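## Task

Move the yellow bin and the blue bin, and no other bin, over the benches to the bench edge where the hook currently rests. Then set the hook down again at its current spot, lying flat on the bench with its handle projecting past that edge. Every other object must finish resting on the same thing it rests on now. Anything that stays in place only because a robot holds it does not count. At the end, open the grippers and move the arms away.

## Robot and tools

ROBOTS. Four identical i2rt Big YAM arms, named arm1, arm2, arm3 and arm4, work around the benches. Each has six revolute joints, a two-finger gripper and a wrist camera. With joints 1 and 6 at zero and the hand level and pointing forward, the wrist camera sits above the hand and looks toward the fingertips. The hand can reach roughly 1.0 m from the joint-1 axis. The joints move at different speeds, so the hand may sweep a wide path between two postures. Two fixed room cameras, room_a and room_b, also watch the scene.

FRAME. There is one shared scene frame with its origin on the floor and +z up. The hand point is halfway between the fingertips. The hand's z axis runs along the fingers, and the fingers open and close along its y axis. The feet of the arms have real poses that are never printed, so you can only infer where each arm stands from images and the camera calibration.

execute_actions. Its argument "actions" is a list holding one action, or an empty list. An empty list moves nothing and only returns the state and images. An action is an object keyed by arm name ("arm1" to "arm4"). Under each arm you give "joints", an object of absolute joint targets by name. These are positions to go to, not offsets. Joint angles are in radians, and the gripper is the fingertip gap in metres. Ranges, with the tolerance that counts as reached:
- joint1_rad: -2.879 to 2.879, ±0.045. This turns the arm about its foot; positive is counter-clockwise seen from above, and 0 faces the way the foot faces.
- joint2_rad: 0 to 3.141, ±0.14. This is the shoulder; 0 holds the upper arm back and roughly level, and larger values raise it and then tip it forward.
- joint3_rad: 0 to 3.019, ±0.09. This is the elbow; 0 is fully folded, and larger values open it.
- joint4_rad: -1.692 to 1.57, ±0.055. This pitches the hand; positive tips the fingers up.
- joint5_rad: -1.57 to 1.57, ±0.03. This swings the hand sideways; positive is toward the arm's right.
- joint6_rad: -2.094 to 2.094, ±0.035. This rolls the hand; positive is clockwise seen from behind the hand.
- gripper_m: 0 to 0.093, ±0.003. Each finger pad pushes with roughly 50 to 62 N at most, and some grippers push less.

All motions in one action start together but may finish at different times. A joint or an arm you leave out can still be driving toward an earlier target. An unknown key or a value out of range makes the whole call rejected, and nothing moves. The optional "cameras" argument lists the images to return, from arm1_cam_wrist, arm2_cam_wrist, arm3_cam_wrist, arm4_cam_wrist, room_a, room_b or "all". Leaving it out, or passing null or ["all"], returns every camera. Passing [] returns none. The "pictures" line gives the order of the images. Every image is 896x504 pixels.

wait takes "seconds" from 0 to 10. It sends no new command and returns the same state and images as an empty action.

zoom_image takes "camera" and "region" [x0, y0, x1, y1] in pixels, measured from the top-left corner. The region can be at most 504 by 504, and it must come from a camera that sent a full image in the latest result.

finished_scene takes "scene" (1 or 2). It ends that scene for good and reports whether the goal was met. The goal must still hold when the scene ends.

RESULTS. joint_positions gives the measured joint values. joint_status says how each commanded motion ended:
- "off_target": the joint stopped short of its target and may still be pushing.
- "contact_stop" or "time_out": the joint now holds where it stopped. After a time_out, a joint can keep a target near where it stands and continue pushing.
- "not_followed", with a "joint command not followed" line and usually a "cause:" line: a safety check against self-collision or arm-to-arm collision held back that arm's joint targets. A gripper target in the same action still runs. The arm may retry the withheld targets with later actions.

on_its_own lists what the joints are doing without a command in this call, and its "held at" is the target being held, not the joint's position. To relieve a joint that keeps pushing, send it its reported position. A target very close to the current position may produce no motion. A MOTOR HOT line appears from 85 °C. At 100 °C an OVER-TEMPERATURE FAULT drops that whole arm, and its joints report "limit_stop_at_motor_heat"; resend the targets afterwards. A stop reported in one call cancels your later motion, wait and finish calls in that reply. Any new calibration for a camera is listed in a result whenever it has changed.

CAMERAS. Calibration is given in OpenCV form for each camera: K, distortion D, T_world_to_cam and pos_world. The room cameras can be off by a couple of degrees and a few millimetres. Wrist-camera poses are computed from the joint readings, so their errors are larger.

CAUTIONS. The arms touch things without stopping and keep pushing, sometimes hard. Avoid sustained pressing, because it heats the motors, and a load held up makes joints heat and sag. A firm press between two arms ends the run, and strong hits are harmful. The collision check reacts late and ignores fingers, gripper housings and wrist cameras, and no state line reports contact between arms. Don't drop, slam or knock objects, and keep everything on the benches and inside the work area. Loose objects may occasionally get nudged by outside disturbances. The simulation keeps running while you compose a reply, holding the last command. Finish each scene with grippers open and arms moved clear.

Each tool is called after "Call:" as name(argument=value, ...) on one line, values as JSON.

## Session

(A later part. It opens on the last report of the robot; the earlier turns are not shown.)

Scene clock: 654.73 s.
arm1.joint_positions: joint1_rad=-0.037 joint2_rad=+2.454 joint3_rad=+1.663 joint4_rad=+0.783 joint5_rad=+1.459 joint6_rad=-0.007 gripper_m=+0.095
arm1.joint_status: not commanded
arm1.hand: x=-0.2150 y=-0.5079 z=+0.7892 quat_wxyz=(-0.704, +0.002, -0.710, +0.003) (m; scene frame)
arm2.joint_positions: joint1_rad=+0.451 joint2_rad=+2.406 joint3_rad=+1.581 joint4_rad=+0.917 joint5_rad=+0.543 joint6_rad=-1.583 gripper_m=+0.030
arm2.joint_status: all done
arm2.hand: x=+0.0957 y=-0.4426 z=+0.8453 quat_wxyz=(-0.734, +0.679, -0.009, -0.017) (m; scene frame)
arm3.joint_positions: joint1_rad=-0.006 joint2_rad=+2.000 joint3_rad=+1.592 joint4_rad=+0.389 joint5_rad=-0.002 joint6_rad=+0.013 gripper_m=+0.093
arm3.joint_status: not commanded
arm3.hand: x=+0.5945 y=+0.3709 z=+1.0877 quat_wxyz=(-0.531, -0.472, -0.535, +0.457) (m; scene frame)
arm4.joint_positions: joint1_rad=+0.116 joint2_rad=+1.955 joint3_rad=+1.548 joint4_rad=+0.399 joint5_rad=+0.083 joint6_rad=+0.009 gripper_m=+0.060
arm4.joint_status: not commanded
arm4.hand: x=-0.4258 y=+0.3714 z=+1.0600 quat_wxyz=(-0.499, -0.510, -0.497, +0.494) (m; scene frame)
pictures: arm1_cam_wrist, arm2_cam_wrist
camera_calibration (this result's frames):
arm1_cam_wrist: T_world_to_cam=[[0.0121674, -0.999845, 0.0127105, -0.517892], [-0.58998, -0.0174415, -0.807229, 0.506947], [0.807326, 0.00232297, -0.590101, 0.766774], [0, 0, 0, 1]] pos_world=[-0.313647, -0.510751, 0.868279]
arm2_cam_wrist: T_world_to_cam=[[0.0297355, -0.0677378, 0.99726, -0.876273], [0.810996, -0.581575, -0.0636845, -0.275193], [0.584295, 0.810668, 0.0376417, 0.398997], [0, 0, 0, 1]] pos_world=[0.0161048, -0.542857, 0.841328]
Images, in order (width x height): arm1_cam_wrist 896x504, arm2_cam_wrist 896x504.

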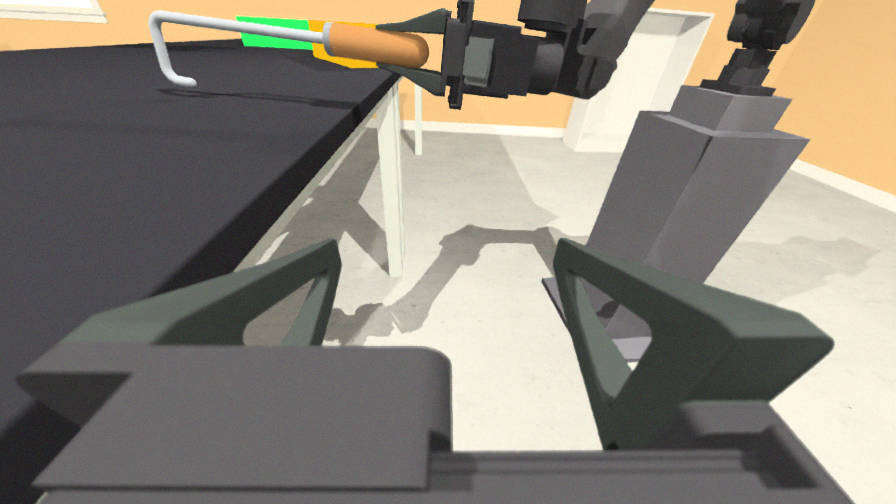

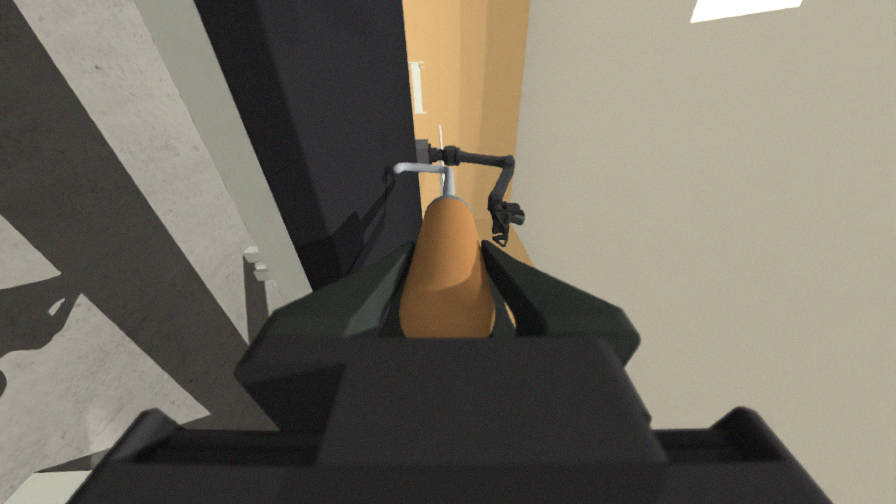

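Call:
execute_actions(actions=[{"arm2":{"joints":{"joint6_rad":0.0}}}], cameras=["arm1_cam_wrist","arm2_cam_wrist"])

Scene clock: 660.80 s.
arm1.joint_positions: joint1_rad=-0.037 joint2_rad=+2.454 joint3_rad=+1.663 joint4_rad=+0.783 joint5_rad=+1.459 joint6_rad=-0.007 gripper_m=+0.095
arm1.joint_status: not commanded
arm1.hand: x=-0.2150 y=-0.5079 z=+0.7892 quat_wxyz=(-0.704, +0.002, -0.710, +0.003) (m; scene frame)
arm2.joint_positions: joint1_rad=+0.451 joint2_rad=+2.406 joint3_rad=+1.581 joint4_rad=+0.917 joint5_rad=+0.543 joint6_rad=-0.017 gripper_m=+0.030
arm2.joint_status: all done
arm2.hand: x=+0.0957 y=-0.4426 z=+0.8453 quat_wxyz=(-0.508, +0.475, -0.486, -0.530) (m; scene frame)
arm3.joint_positions: joint1_rad=-0.006 joint2_rad=+2.000 joint3_rad=+1.592 joint4_rad=+0.389 joint5_rad=-0.002 joint6_rad=+0.013 gripper_m=+0.093
arm3.joint_status: not commanded
arm3.hand: x=+0.5945 y=+0.3709 z=+1.0877 quat_wxyz=(-0.531, -0.472, -0.535, +0.457) (m; scene frame)
arm4.joint_positions: joint1_rad=+0.116 joint2_rad=+1.955 joint3_rad=+1.548 joint4_rad=+0.399 joint5_rad=+0.083 joint6_rad=+0.009 gripper_m=+0.060
arm4.joint_status: not commanded
arm4.hand: x=-0.4258 y=+0.3714 z=+1.0600 quat_wxyz=(-0.499, -0.510, -0.497, +0.494) (m; scene frame)
pictures: arm1_cam_wrist, arm2_cam_wrist
camera_calibration (this result's frames):
arm1_cam_wrist: T_world_to_cam=[[0.0121674, -0.999845, 0.0127105, -0.517892], [-0.58998, -0.0174415, -0.807229, 0.506947], [0.807326, 0.00232297, -0.590101, 0.766774], [0, 0, 0, 1]] pos_world=[-0.313647, -0.510751, 0.868279]
arm2_cam_wrist: T_world_to_cam=[[0.999495, 0.0214929, -0.0233961, -0.066891], [-0.00850543, -0.528518, -0.84888, 0.490459], [-0.0306101, 0.84865, -0.528068, 0.952863], [0, 0, 0, 1]] pos_world=[0.100196, -0.547993, 0.917953]
Images, in order (width x height): arm1_cam_wrist 896x504, arm2_cam_wrist 896x504.

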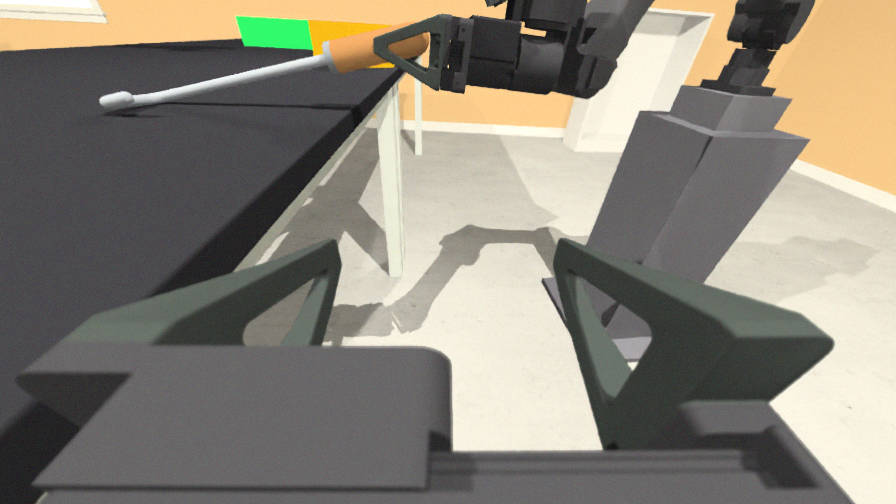

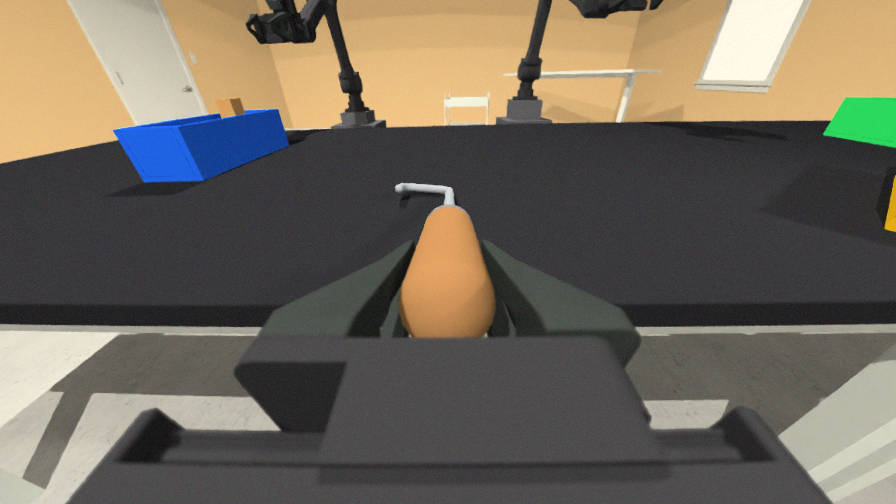

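Call:
execute_actions(actions=[{"arm2":{"joints":{"joint2_rad":2.45,"joint3_rad":1.56,"joint4_rad":0.90}}}], cameras=["arm1_cam_wrist","arm2_cam_wrist"])

Scene clock: 664.67 s.
arm1.joint_positions: joint1_rad=-0.037 joint2_rad=+2.454 joint3_rad=+1.663 joint4_rad=+0.783 joint5_rad=+1.459 joint6_rad=-0.007 gripper_m=+0.095
arm1.joint_status: not commanded
arm1.hand: x=-0.2150 y=-0.5079 z=+0.7892 quat_wxyz=(-0.704, +0.002, -0.710, +0.003) (m; scene frame)
arm2.joint_positions: joint1_rad=+0.451 joint2_rad=+2.422 joint3_rad=+1.561 joint4_rad=+0.907 joint5_rad=+0.540 joint6_rad=-0.013 gripper_m=+0.030
arm2.joint_status: all done
arm2.hand: x=+0.0984 y=-0.4479 z=+0.8210 quat_wxyz=(-0.502, +0.490, -0.490, -0.517) (m; scene frame)
arm3.joint_positions: joint1_rad=-0.006 joint2_rad=+2.000 joint3_rad=+1.592 joint4_rad=+0.389 joint5_rad=-0.002 joint6_rad=+0.013 gripper_m=+0.093
arm3.joint_status: not commanded
arm3.hand: x=+0.5945 y=+0.3709 z=+1.0877 quat_wxyz=(-0.531, -0.472, -0.535, +0.457) (m; scene frame)
arm4.joint_positions: joint1_rad=+0.116 joint2_rad=+1.955 joint3_rad=+1.548 joint4_rad=+0.399 joint5_rad=+0.083 joint6_rad=+0.009 gripper_m=+0.060
arm4.joint_status: not commanded
arm4.hand: x=-0.4258 y=+0.3714 z=+1.0600 quat_wxyz=(-0.499, -0.510, -0.497, +0.494) (m; scene frame)
pictures: arm1_cam_wrist, arm2_cam_wrist
camera_calibration (this result's frames):
arm1_cam_wrist: T_world_to_cam=[[0.0121674, -0.999845, 0.0127105, -0.517892], [-0.58998, -0.0174415, -0.807229, 0.506947], [0.807326, 0.00232297, -0.590101, 0.766774], [0, 0, 0, 1]] pos_world=[-0.313647, -0.510751, 0.868279]
arm2_cam_wrist: T_world_to_cam=[[0.999691, 0.0243741, -0.00493648, -0.0838807], [0.00957788, -0.56054, -0.828072, 0.433868], [-0.0229506, 0.827769, -0.5606, 0.96115], [0, 0, 0, 1]] pos_world=[0.101758, -0.550366, 0.89768]
Images, in order (width x height): arm1_cam_wrist 896x504, arm2_cam_wrist 896x504.

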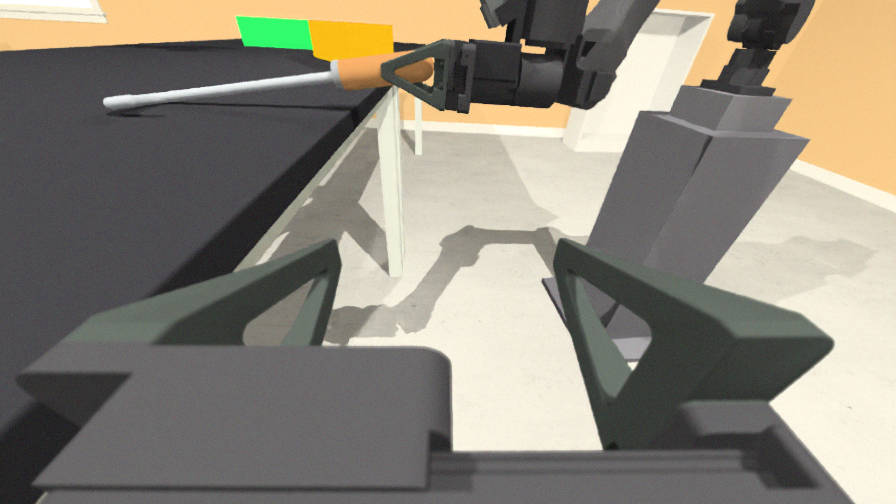

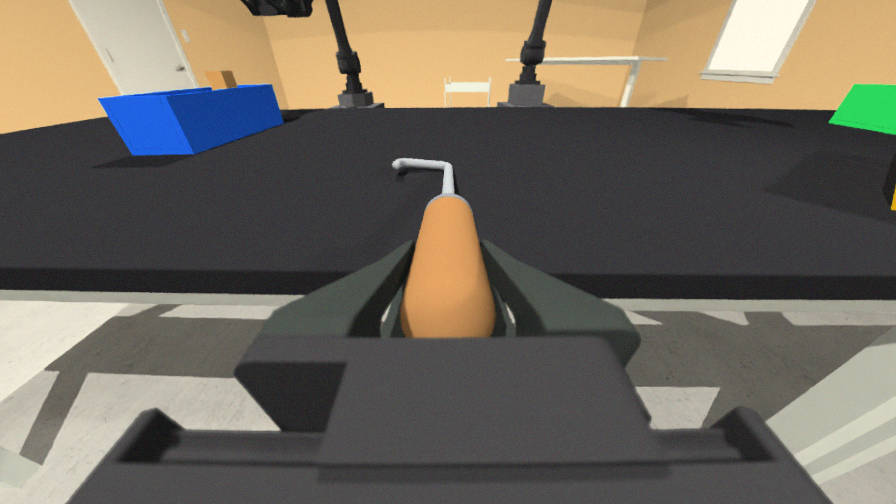

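Call:
execute_actions(actions=[{"arm2":{"joints":{"joint2_rad":2.485}}}], cameras=["arm1_cam_wrist"])

Scene clock: 668.40 s.
arm1.joint_positions: joint1_rad=-0.037 joint2_rad=+2.454 joint3_rad=+1.663 joint4_rad=+0.783 joint5_rad=+1.459 joint6_rad=-0.007 gripper_m=+0.095
arm1.joint_status: not commanded
arm1.hand: x=-0.2150 y=-0.5079 z=+0.7892 quat_wxyz=(-0.704, +0.002, -0.710, +0.003) (m; scene frame)
arm2.joint_positions: joint1_rad=+0.451 joint2_rad=+2.458 joint3_rad=+1.561 joint4_rad=+0.908 joint5_rad=+0.540 joint6_rad=-0.012 gripper_m=+0.030
arm2.joint_status: all done
arm2.hand: x=+0.1000 y=-0.4508 z=+0.7929 quat_wxyz=(-0.499, +0.502, -0.493, -0.506) (m; scene frame)
arm3.joint_positions: joint1_rad=-0.006 joint2_rad=+2.000 joint3_rad=+1.592 joint4_rad=+0.389 joint5_rad=-0.002 joint6_rad=+0.013 gripper_m=+0.093
arm3.joint_status: not commanded
arm3.hand: x=+0.5945 y=+0.3709 z=+1.0877 quat_wxyz=(-0.531, -0.472, -0.535, +0.457) (m; scene frame)
arm4.joint_positions: joint1_rad=+0.116 joint2_rad=+1.955 joint3_rad=+1.548 joint4_rad=+0.399 joint5_rad=+0.083 joint6_rad=+0.009 gripper_m=+0.060
arm4.joint_status: not commanded
arm4.hand: x=-0.4258 y=+0.3714 z=+1.0600 quat_wxyz=(-0.499, -0.510, -0.497, +0.494) (m; scene frame)
pictures: arm1_cam_wrist
camera_calibration (this result's frames):
arm1_cam_wrist: T_world_to_cam=[[0.0121674, -0.999845, 0.0127105, -0.517892], [-0.58998, -0.0174415, -0.807229, 0.506947], [0.807326, 0.00232297, -0.590101, 0.766774], [0, 0, 0, 1]] pos_world=[-0.313647, -0.510751, 0.868279]
Images, in order (width x height): arm1_cam_wrist 896x504.

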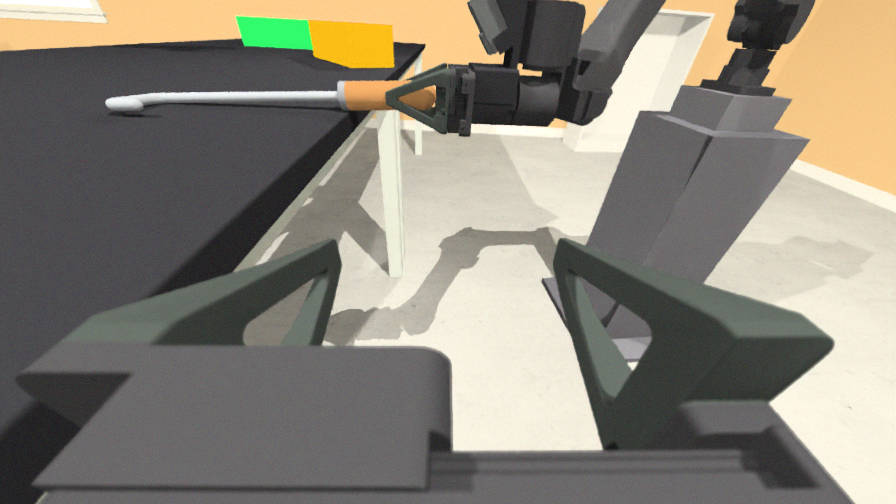

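Call:
zoom_image(camera="arm1_cam_wrist", region=[280, 50, 480, 150])

Region (280, 50, 480, 150) of arm1_cam_wrist's 896x504 image, scaled by 2.520, with more detail than that image has.

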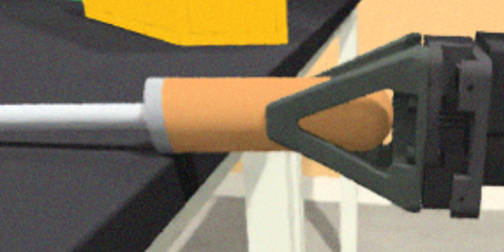

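Call:
execute_actions(actions=[{"arm2":{"joints":{"gripper_m":0.093}},"arm1":{"joints":{"joint2_rad":2.15}}}], cameras=["arm2_cam_wrist"])

Scene clock: 686.73 s.
arm1.joint_positions: joint1_rad=-0.037 joint2_rad=+2.119 joint3_rad=+1.671 joint4_rad=+0.794 joint5_rad=+1.459 joint6_rad=-0.007 gripper_m=+0.095
arm1.joint_status: all done
arm1.hand: x=-0.2144 y=-0.5199 z=+1.0273 quat_wxyz=(-0.708, -0.122, -0.686, -0.120) (m; scene frame)
arm2.joint_positions: joint1_rad=+0.451 joint2_rad=+2.458 joint3_rad=+1.561 joint4_rad=+0.908 joint5_rad=+0.540 joint6_rad=-0.012 gripper_m=+0.093
arm2.joint_status: all done
arm2.hand: x=+0.1000 y=-0.4508 z=+0.7929 quat_wxyz=(-0.499, +0.502, -0.493, -0.506) (m; scene frame)
arm3.joint_positions: joint1_rad=-0.006 joint2_rad=+2.000 joint3_rad=+1.592 joint4_rad=+0.389 joint5_rad=-0.002 joint6_rad=+0.013 gripper_m=+0.093
arm3.joint_status: not commanded
arm3.hand: x=+0.5945 y=+0.3709 z=+1.0877 quat_wxyz=(-0.531, -0.472, -0.535, +0.457) (m; scene frame)
arm4.joint_positions: joint1_rad=+0.116 joint2_rad=+1.955 joint3_rad=+1.548 joint4_rad=+0.399 joint5_rad=+0.083 joint6_rad=+0.009 gripper_m=+0.060
arm4.joint_status: not commanded
arm4.hand: x=-0.4258 y=+0.3714 z=+1.0600 quat_wxyz=(-0.499, -0.510, -0.497, +0.494) (m; scene frame)
pictures: arm2_cam_wrist
camera_calibration (this result's frames):
arm2_cam_wrist: T_world_to_cam=[[0.999606, 0.0253343, 0.0120728, -0.0985753], [0.0246077, -0.58443, -0.811071, 0.383237], [-0.0134922, 0.811048, -0.584823, 0.958571], [0, 0, 0, 1]] pos_world=[0.102039, -0.550975, 0.872617]
Images, in order (width x height): arm2_cam_wrist 896x504.

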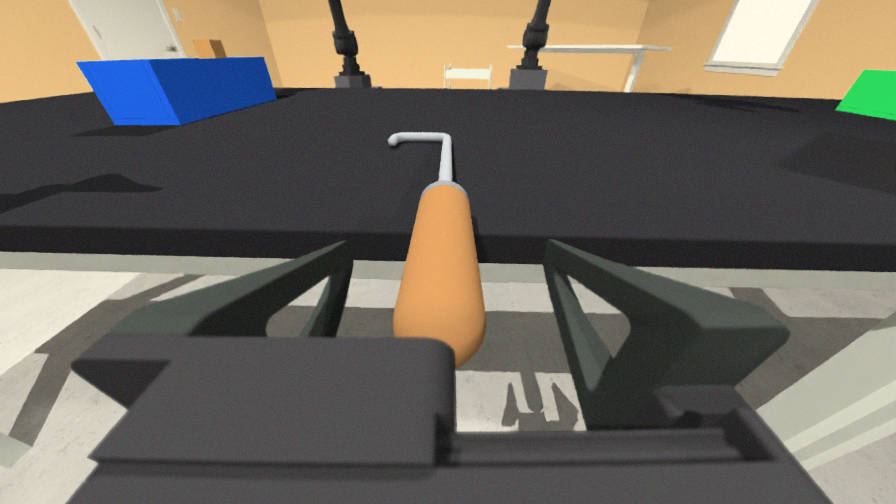

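Call:
execute_actions(actions=[{"arm2":{"joints":{"joint2_rad":2.05}},"arm1":{"joints":{"joint3_rad":2.22,"joint4_rad":0.50,"joint5_rad":-0.79}}}], cameras=["room_b"])

Call:
execute_actions(actions=[{"arm2":{"joints":{"joint1_rad":-0.28,"joint2_rad":1.7,"joint3_rad":1.2,"joint4_rad":0.0,"joint5_rad":0.0}},"arm1":{"joints":{"joint1_rad":-0.45,"joint2_rad":2.35}}}], cameras=["room_b","arm2_cam_wrist","arm1_cam_wrist"])

Scene clock: 721.63 s.
arm1.joint_positions: joint1_rad=-0.037 joint2_rad=+2.131 joint3_rad=+2.184 joint4_rad=+0.514 joint5_rad=-0.786 joint6_rad=-0.004 gripper_m=+0.095
arm1.joint_status: all done
arm1.hand: x=-0.4897 y=-0.3720 z=+1.2870 quat_wxyz=(-0.484, +0.542, -0.106, -0.678) (m; scene frame)
arm2.joint_positions: joint1_rad=+0.451 joint2_rad=+2.029 joint3_rad=+1.555 joint4_rad=+0.905 joint5_rad=+0.540 joint6_rad=-0.012 gripper_m=+0.093
arm2.joint_status: all done
arm2.hand: x=+0.1150 y=-0.4735 z=+1.1295 quat_wxyz=(-0.523, +0.348, -0.448, -0.636) (m; scene frame)
arm3.joint_positions: joint1_rad=-0.006 joint2_rad=+2.000 joint3_rad=+1.592 joint4_rad=+0.389 joint5_rad=-0.002 joint6_rad=+0.013 gripper_m=+0.093
arm3.joint_status: not commanded
arm3.hand: x=+0.5945 y=+0.3709 z=+1.0877 quat_wxyz=(-0.531, -0.472, -0.535, +0.457) (m; scene frame)
arm4.joint_positions: joint1_rad=+0.116 joint2_rad=+1.955 joint3_rad=+1.548 joint4_rad=+0.399 joint5_rad=+0.083 joint6_rad=+0.009 gripper_m=+0.060
arm4.joint_status: not commanded
arm4.hand: x=-0.4258 y=+0.3714 z=+1.0600 quat_wxyz=(-0.499, -0.510, -0.497, +0.494) (m; scene frame)
pictures: room_b
Images, in order (width x height): room_b 896x504.

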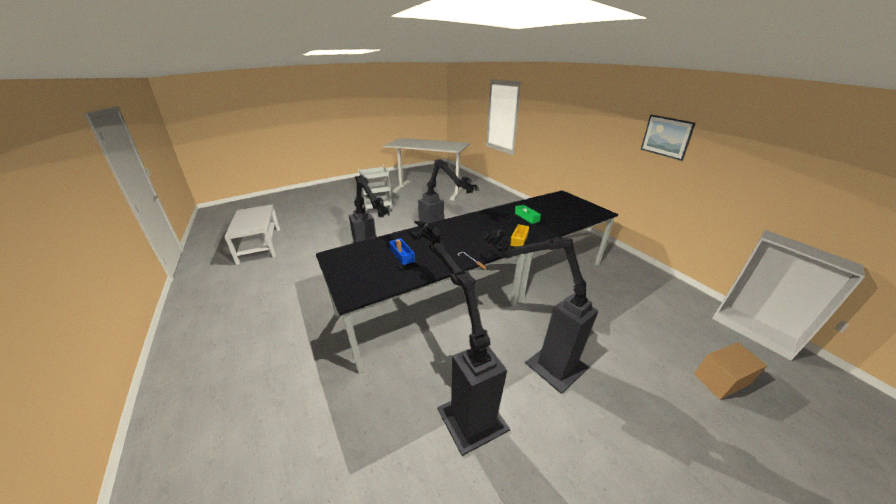

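Scene clock: 723.63 s.
arm1.joint_positions: joint1_rad=-0.448 joint2_rad=+2.358 joint3_rad=+2.198 joint4_rad=+0.504 joint5_rad=-0.789 joint6_rad=-0.004 gripper_m=+0.095
arm1.joint_status: all done
arm1.hand: x=-0.1192 y=-0.3671 z=+1.0991 quat_wxyz=(-0.546, +0.534, -0.302, -0.571) (m; scene frame)
arm2.joint_positions: joint1_rad=-0.285 joint2_rad=+1.694 joint3_rad=+1.201 joint4_rad=+0.018 joint5_rad=+0.004 joint6_rad=-0.011 gripper_m=+0.093
arm2.joint_status: all done
arm2.hand: x=+0.5817 y=-0.5134 z=+0.9749 quat_wxyz=(-0.402, +0.549, -0.654, -0.331) (m; scene frame)
arm3.joint_positions: joint1_rad=-0.006 joint2_rad=+2.000 joint3_rad=+1.592 joint4_rad=+0.389 joint5_rad=-0.002 joint6_rad=+0.013 gripper_m=+0.093
arm3.joint_status: not commanded
arm3.hand: x=+0.5945 y=+0.3709 z=+1.0877 quat_wxyz=(-0.531, -0.472, -0.535, +0.457) (m; scene frame)
arm4.joint_positions: joint1_rad=+0.116 joint2_rad=+1.955 joint3_rad=+1.548 joint4_rad=+0.399 joint5_rad=+0.083 joint6_rad=+0.009 gripper_m=+0.060
arm4.joint_status: not commanded
arm4.hand: x=-0.4258 y=+0.3714 z=+1.0600 quat_wxyz=(-0.499, -0.510, -0.497, +0.494) (m; scene frame)
pictures: arm1_cam_wrist, arm2_cam_wrist, room_b
camera_calibration (this result's frames):
arm1_cam_wrist: T_world_to_cam=[[0.940656, 0.232443, 0.247258, -0.0769324], [0.310141, -0.293045, -0.904399, 0.928961], [-0.137764, 0.927413, -0.347745, 0.832571], [0, 0, 0, 1]] pos_world=[-0.101044, -0.482027, 1.1487]
arm2_cam_wrist: T_world_to_cam=[[0.98609, -0.165782, 0.0119216, -0.670842], [-0.14337, -0.884677, -0.443612, 0.0677296], [0.0840897, 0.435732, -0.89614, 1.17635], [0, 0, 0, 1]] pos_world=[0.572302, -0.56387, 1.09222]
Images, in order (width x height): arm1_cam_wrist 896x504, arm2_cam_wrist 896x504, room_b 896x504.

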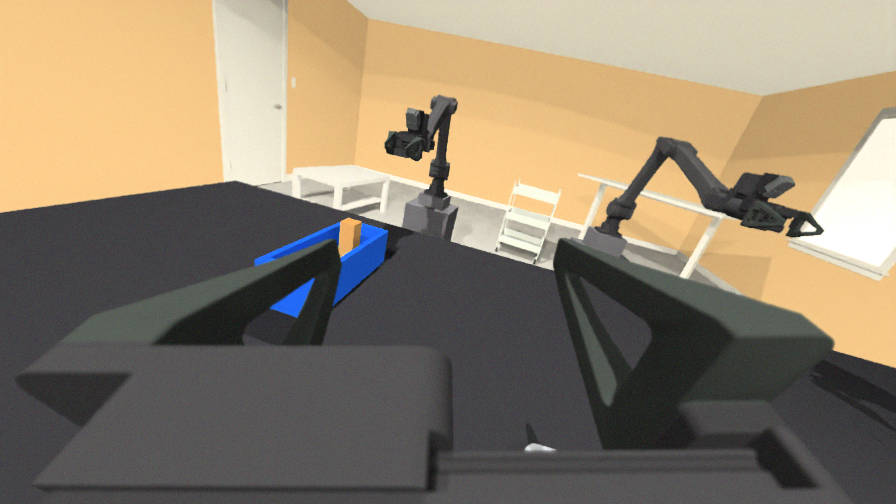

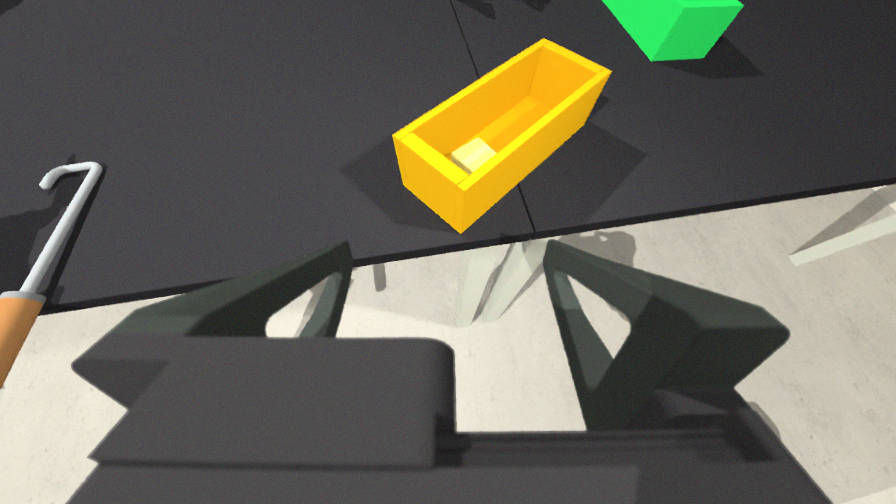

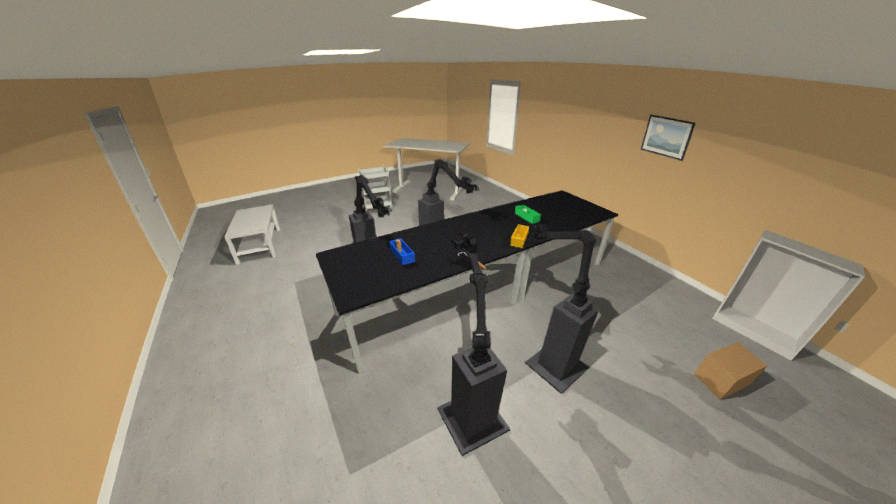

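Call:
execute_actions(actions=[{"arm1":{"joints":{"joint1_rad":-0.70,"joint2_rad":2.61,"joint3_rad":2.29,"joint4_rad":0.46}}}], cameras=["arm2_cam_wrist","arm1_cam_wrist"])

Scene clock: 737.60 s.
arm1.joint_positions: joint1_rad=-0.694 joint2_rad=+2.616 joint3_rad=+2.272 joint4_rad=+0.466 joint5_rad=-0.789 joint6_rad=-0.004 gripper_m=+0.095
arm1.joint_status: all done
arm1.hand: x=+0.0994 y=-0.4473 z=+0.8976 quat_wxyz=(-0.539, +0.500, -0.451, -0.507) (m; scene frame)
arm2.joint_positions: joint1_rad=-0.285 joint2_rad=+1.694 joint3_rad=+1.201 joint4_rad=+0.018 joint5_rad=+0.004 joint6_rad=-0.011 gripper_m=+0.093
arm2.joint_status: not commanded
arm2.hand: x=+0.5817 y=-0.5134 z=+0.9749 quat_wxyz=(-0.402, +0.549, -0.654, -0.331) (m; scene frame)
arm3.joint_positions: joint1_rad=-0.006 joint2_rad=+2.000 joint3_rad=+1.592 joint4_rad=+0.389 joint5_rad=-0.002 joint6_rad=+0.013 gripper_m=+0.093
arm3.joint_status: not commanded
arm3.hand: x=+0.5945 y=+0.3709 z=+1.0877 quat_wxyz=(-0.531, -0.472, -0.535, +0.457) (m; scene frame)
arm4.joint_positions: joint1_rad=+0.116 joint2_rad=+1.955 joint3_rad=+1.548 joint4_rad=+0.399 joint5_rad=+0.083 joint6_rad=+0.009 gripper_m=+0.060
arm4.joint_status: not commanded
arm4.hand: x=-0.4258 y=+0.3714 z=+1.0600 quat_wxyz=(-0.499, -0.510, -0.497, +0.494) (m; scene frame)
pictures: arm1_cam_wrist, arm2_cam_wrist
camera_calibration (this result's frames):
arm1_cam_wrist: T_world_to_cam=[[0.99565, 0.0265644, 0.0892996, -0.169874], [0.0905111, -0.50302, -0.859522, 0.543135], [0.0220868, 0.863866, -0.503237, 0.962276], [0, 0, 0, 1]] pos_world=[0.098722, -0.553557, 0.966259]
arm2_cam_wrist: T_world_to_cam=[[0.98609, -0.165782, 0.0119216, -0.670842], [-0.14337, -0.884677, -0.443612, 0.0677296], [0.0840897, 0.435732, -0.89614, 1.17635], [0, 0, 0, 1]] pos_world=[0.572302, -0.56387, 1.09222]
Images, in order (width x height): arm1_cam_wrist 896x504, arm2_cam_wrist 896x504.

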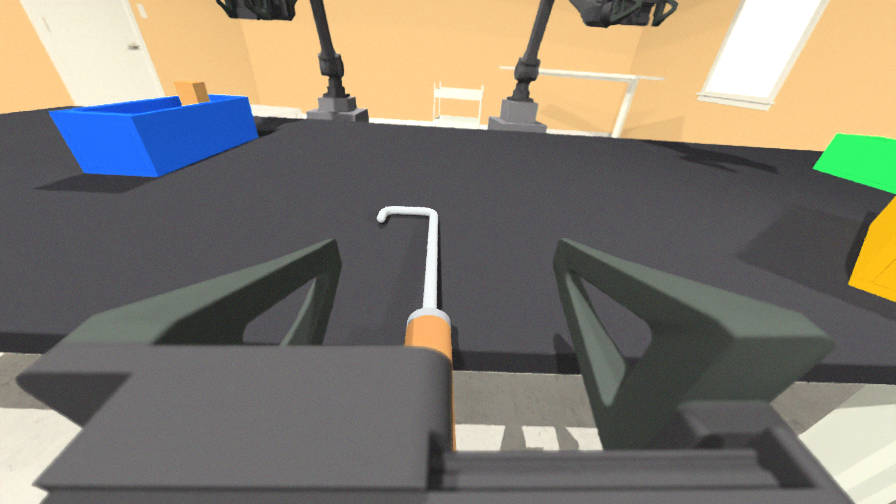

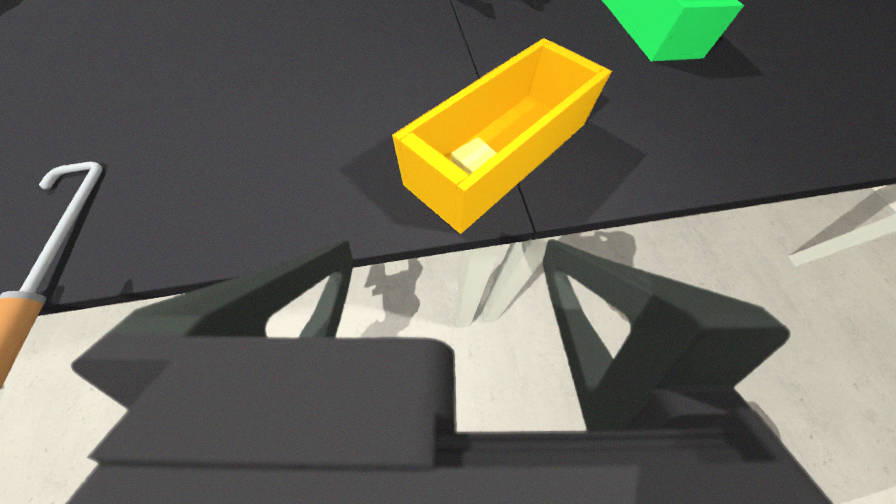

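Call:
execute_actions(actions=[{"arm1":{"joints":{"joint2_rad":2.73}},"arm2":{"joints":{"joint1_rad":-0.17,"joint3_rad":1.61,"joint4_rad":0.87,"joint5_rad":-1.5}}}], cameras=["arm1_cam_wrist"])

Scene clock: 748.23 s.
arm1.joint_positions: joint1_rad=-0.694 joint2_rad=+2.708 joint3_rad=+2.272 joint4_rad=+0.466 joint5_rad=-0.789 joint6_rad=-0.004 gripper_m=+0.095
arm1.joint_status: all done
arm1.hand: x=+0.0977 y=-0.4477 z=+0.8139 quat_wxyz=(-0.507, +0.501, -0.484, -0.508) (m; scene frame)
arm2.joint_positions: joint1_rad=-0.166 joint2_rad=+1.683 joint3_rad=+1.581 joint4_rad=+0.850 joint5_rad=-1.496 joint6_rad=-0.010 gripper_m=+0.093
arm2.joint_status: all done
arm2.hand: x=+0.3222 y=-0.6075 z=+1.2904 quat_wxyz=(-0.307, +0.653, +0.216, -0.658) (m; scene frame)
arm3.joint_positions: joint1_rad=-0.006 joint2_rad=+2.000 joint3_rad=+1.592 joint4_rad=+0.389 joint5_rad=-0.002 joint6_rad=+0.013 gripper_m=+0.093
arm3.joint_status: not commanded
arm3.hand: x=+0.5945 y=+0.3709 z=+1.0877 quat_wxyz=(-0.531, -0.472, -0.535, +0.457) (m; scene frame)
arm4.joint_positions: joint1_rad=+0.116 joint2_rad=+1.955 joint3_rad=+1.548 joint4_rad=+0.399 joint5_rad=+0.083 joint6_rad=+0.009 gripper_m=+0.060
arm4.joint_status: not commanded
arm4.hand: x=-0.4258 y=+0.3714 z=+1.0600 quat_wxyz=(-0.499, -0.510, -0.497, +0.494) (m; scene frame)
pictures: arm1_cam_wrist
camera_calibration (this result's frames):
arm1_cam_wrist: T_world_to_cam=[[0.999227, 0.031311, 0.0237623, -0.105596], [0.0372063, -0.558452, -0.828702, 0.426417], [-0.0126774, 0.828946, -0.559185, 0.953789], [0, 0, 0, 1]] pos_world=[0.101741, -0.5492, 0.889227]
Images, in order (width x height): arm1_cam_wrist 896x504.

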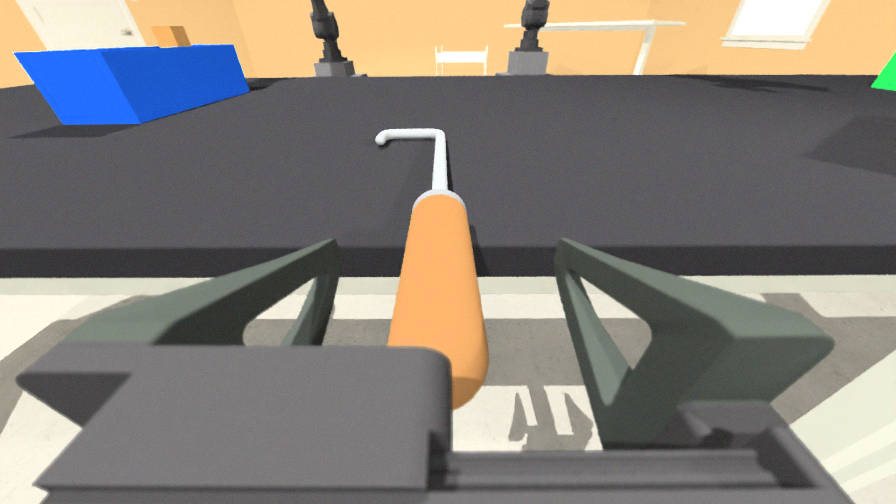

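Call:
execute_actions(actions=[{"arm1":{"joints":{"joint2_rad":2.757}},"arm2":{"joints":{"joint2_rad":2.42}}}], cameras=["arm1_cam_wrist","arm2_cam_wrist"])

Scene clock: 753.00 s.
arm1.joint_positions: joint1_rad=-0.694 joint2_rad=+2.708 joint3_rad=+2.272 joint4_rad=+0.466 joint5_rad=-0.789 joint6_rad=-0.004 gripper_m=+0.095
arm1.joint_status: all done
arm1.hand: x=+0.0977 y=-0.4477 z=+0.8139 quat_wxyz=(-0.507, +0.501, -0.484, -0.508) (m; scene frame)
arm2.joint_positions: joint1_rad=-0.166 joint2_rad=+2.441 joint3_rad=+1.589 joint4_rad=+0.861 joint5_rad=-1.497 joint6_rad=-0.010 gripper_m=+0.093
arm2.joint_status: all done
arm2.hand: x=+0.3281 y=-0.4903 z=+0.8070 quat_wxyz=(-0.054, +0.705, -0.041, -0.706) (m; scene frame)
arm3.joint_positions: joint1_rad=-0.006 joint2_rad=+2.000 joint3_rad=+1.592 joint4_rad=+0.389 joint5_rad=-0.002 joint6_rad=+0.013 gripper_m=+0.093
arm3.joint_status: not commanded
arm3.hand: x=+0.5945 y=+0.3709 z=+1.0877 quat_wxyz=(-0.531, -0.472, -0.535, +0.457) (m; scene frame)
arm4.joint_positions: joint1_rad=+0.116 joint2_rad=+1.955 joint3_rad=+1.548 joint4_rad=+0.399 joint5_rad=+0.083 joint6_rad=+0.009 gripper_m=+0.060
arm4.joint_status: not commanded
arm4.hand: x=-0.4258 y=+0.3714 z=+1.0600 quat_wxyz=(-0.499, -0.510, -0.497, +0.494) (m; scene frame)
pictures: arm1_cam_wrist, arm2_cam_wrist
camera_calibration (this result's frames):
arm1_cam_wrist: T_world_to_cam=[[0.999227, 0.031311, 0.0237623, -0.105596], [0.0372063, -0.558452, -0.828702, 0.426417], [-0.0126774, 0.828946, -0.559185, 0.953789], [0, 0, 0, 1]] pos_world=[0.101741, -0.5492, 0.889227]
arm2_cam_wrist: T_world_to_cam=[[0.125136, 0.99179, 0.026329, 0.423481], [0.588417, -0.0528227, -0.806831, 0.438201], [-0.798816, 0.116456, -0.590196, 0.923374], [0, 0, 0, 1]] pos_world=[0.426768, -0.50439, 0.887376]
Images, in order (width x height): arm1_cam_wrist 896x504, arm2_cam_wrist 896x504.

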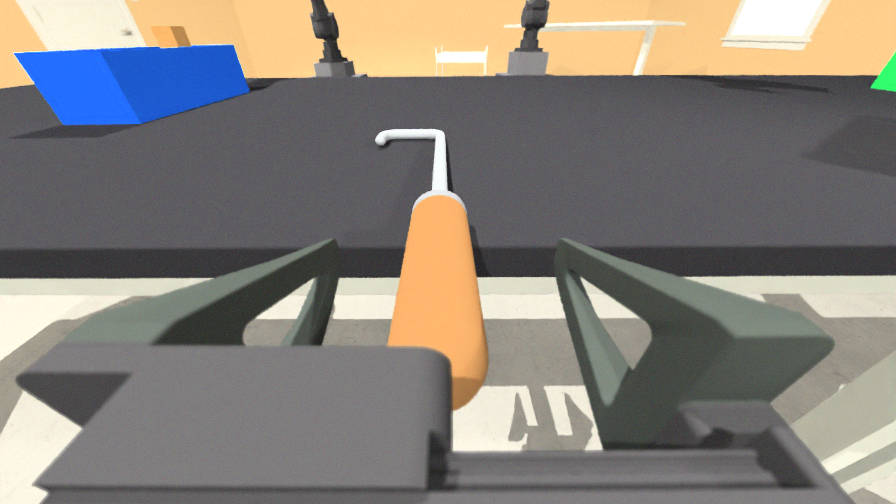

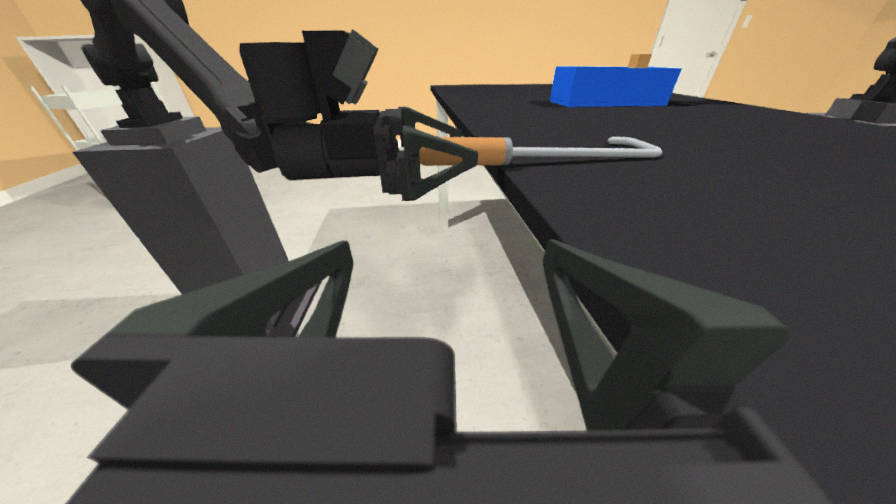

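Call:
execute_actions(actions=[{"arm1":{"joints":{"joint4_rad":0.41}}}], cameras=["arm2_cam_wrist"])

Call:
zoom_image(camera="arm2_cam_wrist", region=[360, 90, 560, 210])

Scene clock: 758.03 s.
arm1.joint_positions: joint1_rad=-0.694 joint2_rad=+2.709 joint3_rad=+2.272 joint4_rad=+0.426 joint5_rad=-0.789 joint6_rad=-0.004 gripper_m=+0.095
arm1.joint_status: all done
arm1.hand: x=+0.0976 y=-0.4477 z=+0.8048 quat_wxyz=(-0.492, +0.502, -0.498, -0.508) (m; scene frame)
arm2.joint_positions: joint1_rad=-0.166 joint2_rad=+2.441 joint3_rad=+1.589 joint4_rad=+0.861 joint5_rad=-1.497 joint6_rad=-0.010 gripper_m=+0.093
arm2.joint_status: not commanded
arm2.hand: x=+0.3281 y=-0.4903 z=+0.8070 quat_wxyz=(-0.054, +0.705, -0.041, -0.706) (m; scene frame)
arm3.joint_positions: joint1_rad=-0.006 joint2_rad=+2.000 joint3_rad=+1.592 joint4_rad=+0.389 joint5_rad=-0.002 joint6_rad=+0.013 gripper_m=+0.093
arm3.joint_status: not commanded
arm3.hand: x=+0.5945 y=+0.3709 z=+1.0877 quat_wxyz=(-0.531, -0.472, -0.535, +0.457) (m; scene frame)
arm4.joint_positions: joint1_rad=+0.116 joint2_rad=+1.955 joint3_rad=+1.548 joint4_rad=+0.399 joint5_rad=+0.083 joint6_rad=+0.009 gripper_m=+0.060
arm4.joint_status: not commanded
arm4.hand: x=-0.4258 y=+0.3714 z=+1.0600 quat_wxyz=(-0.499, -0.510, -0.497, +0.494) (m; scene frame)
pictures: arm2_cam_wrist
camera_calibration (this result's frames):
arm2_cam_wrist: T_world_to_cam=[[0.125136, 0.99179, 0.026329, 0.423481], [0.588417, -0.0528227, -0.806831, 0.438201], [-0.798816, 0.116456, -0.590196, 0.923374], [0, 0, 0, 1]] pos_world=[0.426768, -0.50439, 0.887376]
Images, in order (width x height): arm2_cam_wrist 896x504.

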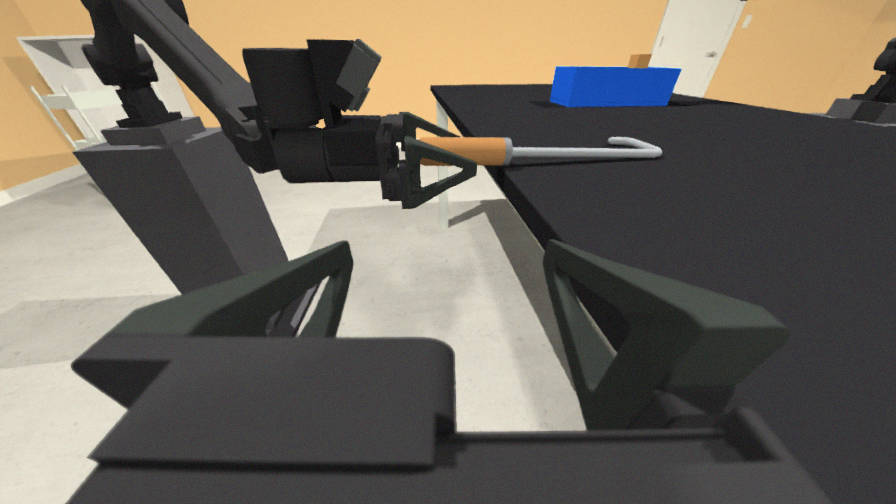

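Region (360, 90, 560, 210) of arm2_cam_wrist's 896x504 image, scaled by 2.520, with more detail than that image has; it fills the top 302 rows of this view, and the rest is white.

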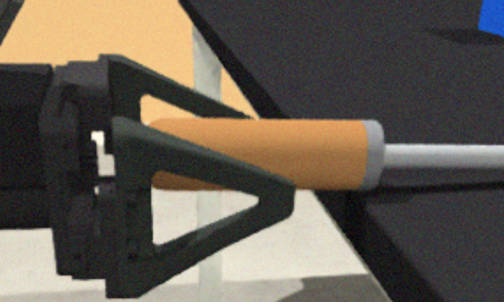

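Call:
execute_actions(actions=[{"arm1":{"joints":{"gripper_m":0.015}}}], cameras=["arm2_cam_wrist","arm1_cam_wrist"])

Scene clock: 761.97 s.
arm1.joint_positions: joint1_rad=-0.694 joint2_rad=+2.709 joint3_rad=+2.272 joint4_rad=+0.426 joint5_rad=-0.790 joint6_rad=-0.004 gripper_m=+0.031
arm1.joint_status: gripper_m off_target (ended at +0.031, target +0.015)
arm1.hand: x=+0.0974 y=-0.4477 z=+0.8048 quat_wxyz=(-0.492, +0.502, -0.498, -0.508) (m; scene frame)
arm2.joint_positions: joint1_rad=-0.166 joint2_rad=+2.441 joint3_rad=+1.589 joint4_rad=+0.861 joint5_rad=-1.497 joint6_rad=-0.010 gripper_m=+0.093
arm2.joint_status: not commanded
arm2.hand: x=+0.3281 y=-0.4903 z=+0.8070 quat_wxyz=(-0.054, +0.705, -0.041, -0.706) (m; scene frame)
arm3.joint_positions: joint1_rad=-0.006 joint2_rad=+2.000 joint3_rad=+1.592 joint4_rad=+0.389 joint5_rad=-0.002 joint6_rad=+0.013 gripper_m=+0.093
arm3.joint_status: not commanded
arm3.hand: x=+0.5945 y=+0.3709 z=+1.0877 quat_wxyz=(-0.531, -0.472, -0.535, +0.457) (m; scene frame)
arm4.joint_positions: joint1_rad=+0.116 joint2_rad=+1.955 joint3_rad=+1.548 joint4_rad=+0.399 joint5_rad=+0.083 joint6_rad=+0.009 gripper_m=+0.060
arm4.joint_status: not commanded
arm4.hand: x=-0.4258 y=+0.3714 z=+1.0600 quat_wxyz=(-0.499, -0.510, -0.497, +0.494) (m; scene frame)
pictures: arm1_cam_wrist, arm2_cam_wrist
camera_calibration (this result's frames):
arm1_cam_wrist: T_world_to_cam=[[0.999419, 0.0335649, -0.00584808, -0.0802055], [0.0148136, -0.582664, -0.812578, 0.397257], [-0.0306816, 0.81202, -0.582823, 0.96184], [0, 0, 0, 1]] pos_world=[0.103785, -0.546874, 0.882916]
arm2_cam_wrist: T_world_to_cam=[[0.125136, 0.99179, 0.026329, 0.423481], [0.588417, -0.0528227, -0.806831, 0.438201], [-0.798816, 0.116456, -0.590196, 0.923374], [0, 0, 0, 1]] pos_world=[0.426768, -0.50439, 0.887376]
Images, in order (width x height): arm1_cam_wrist 896x504, arm2_cam_wrist 896x504.

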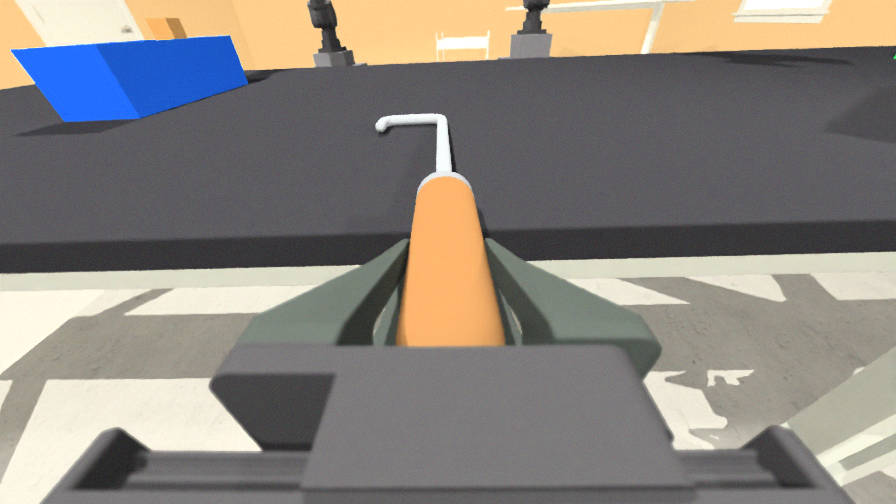

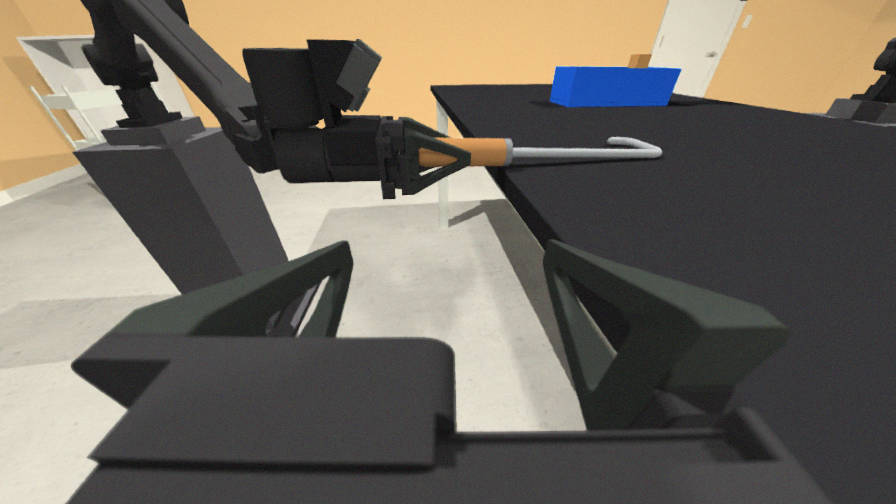

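Call:
execute_actions(actions=[{"arm1":{"joints":{"joint2_rad":2.61,"joint4_rad":0.46}}}], cameras=["arm2_cam_wrist"])

Scene clock: 766.13 s.
arm1.joint_positions: joint1_rad=-0.694 joint2_rad=+2.645 joint3_rad=+2.272 joint4_rad=+0.430 joint5_rad=-0.790 joint6_rad=-0.004 gripper_m=+0.031
arm1.joint_status: all done
arm1.hand: x=+0.0995 y=-0.4464 z=+0.8646 quat_wxyz=(-0.516, +0.502, -0.473, -0.508) (m; scene frame)
arm2.joint_positions: joint1_rad=-0.166 joint2_rad=+2.441 joint3_rad=+1.589 joint4_rad=+0.861 joint5_rad=-1.497 joint6_rad=-0.010 gripper_m=+0.093
arm2.joint_status: not commanded
arm2.hand: x=+0.3281 y=-0.4903 z=+0.8070 quat_wxyz=(-0.054, +0.705, -0.041, -0.706) (m; scene frame)
arm3.joint_positions: joint1_rad=-0.006 joint2_rad=+2.000 joint3_rad=+1.592 joint4_rad=+0.389 joint5_rad=-0.002 joint6_rad=+0.013 gripper_m=+0.093
arm3.joint_status: not commanded
arm3.hand: x=+0.5945 y=+0.3709 z=+1.0877 quat_wxyz=(-0.531, -0.472, -0.535, +0.457) (m; scene frame)
arm4.joint_positions: joint1_rad=+0.116 joint2_rad=+1.955 joint3_rad=+1.548 joint4_rad=+0.399 joint5_rad=+0.083 joint6_rad=+0.009 gripper_m=+0.060
arm4.joint_status: not commanded
arm4.hand: x=-0.4258 y=+0.3714 z=+1.0600 quat_wxyz=(-0.499, -0.510, -0.497, +0.494) (m; scene frame)
pictures: arm2_cam_wrist
camera_calibration (this result's frames):
arm2_cam_wrist: T_world_to_cam=[[0.125136, 0.99179, 0.026329, 0.423481], [0.588417, -0.0528227, -0.806831, 0.438201], [-0.798816, 0.116456, -0.590196, 0.923374], [0, 0, 0, 1]] pos_world=[0.426768, -0.50439, 0.887376]
Images, in order (width x height): arm2_cam_wrist 896x504.

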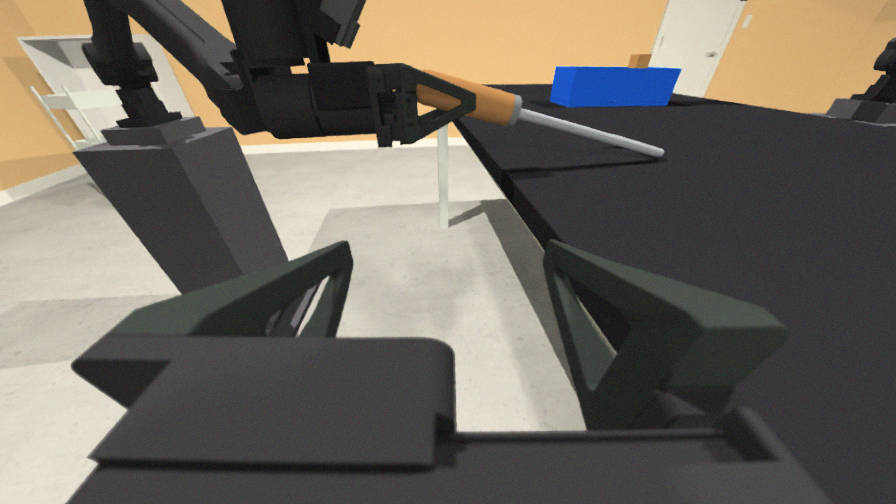

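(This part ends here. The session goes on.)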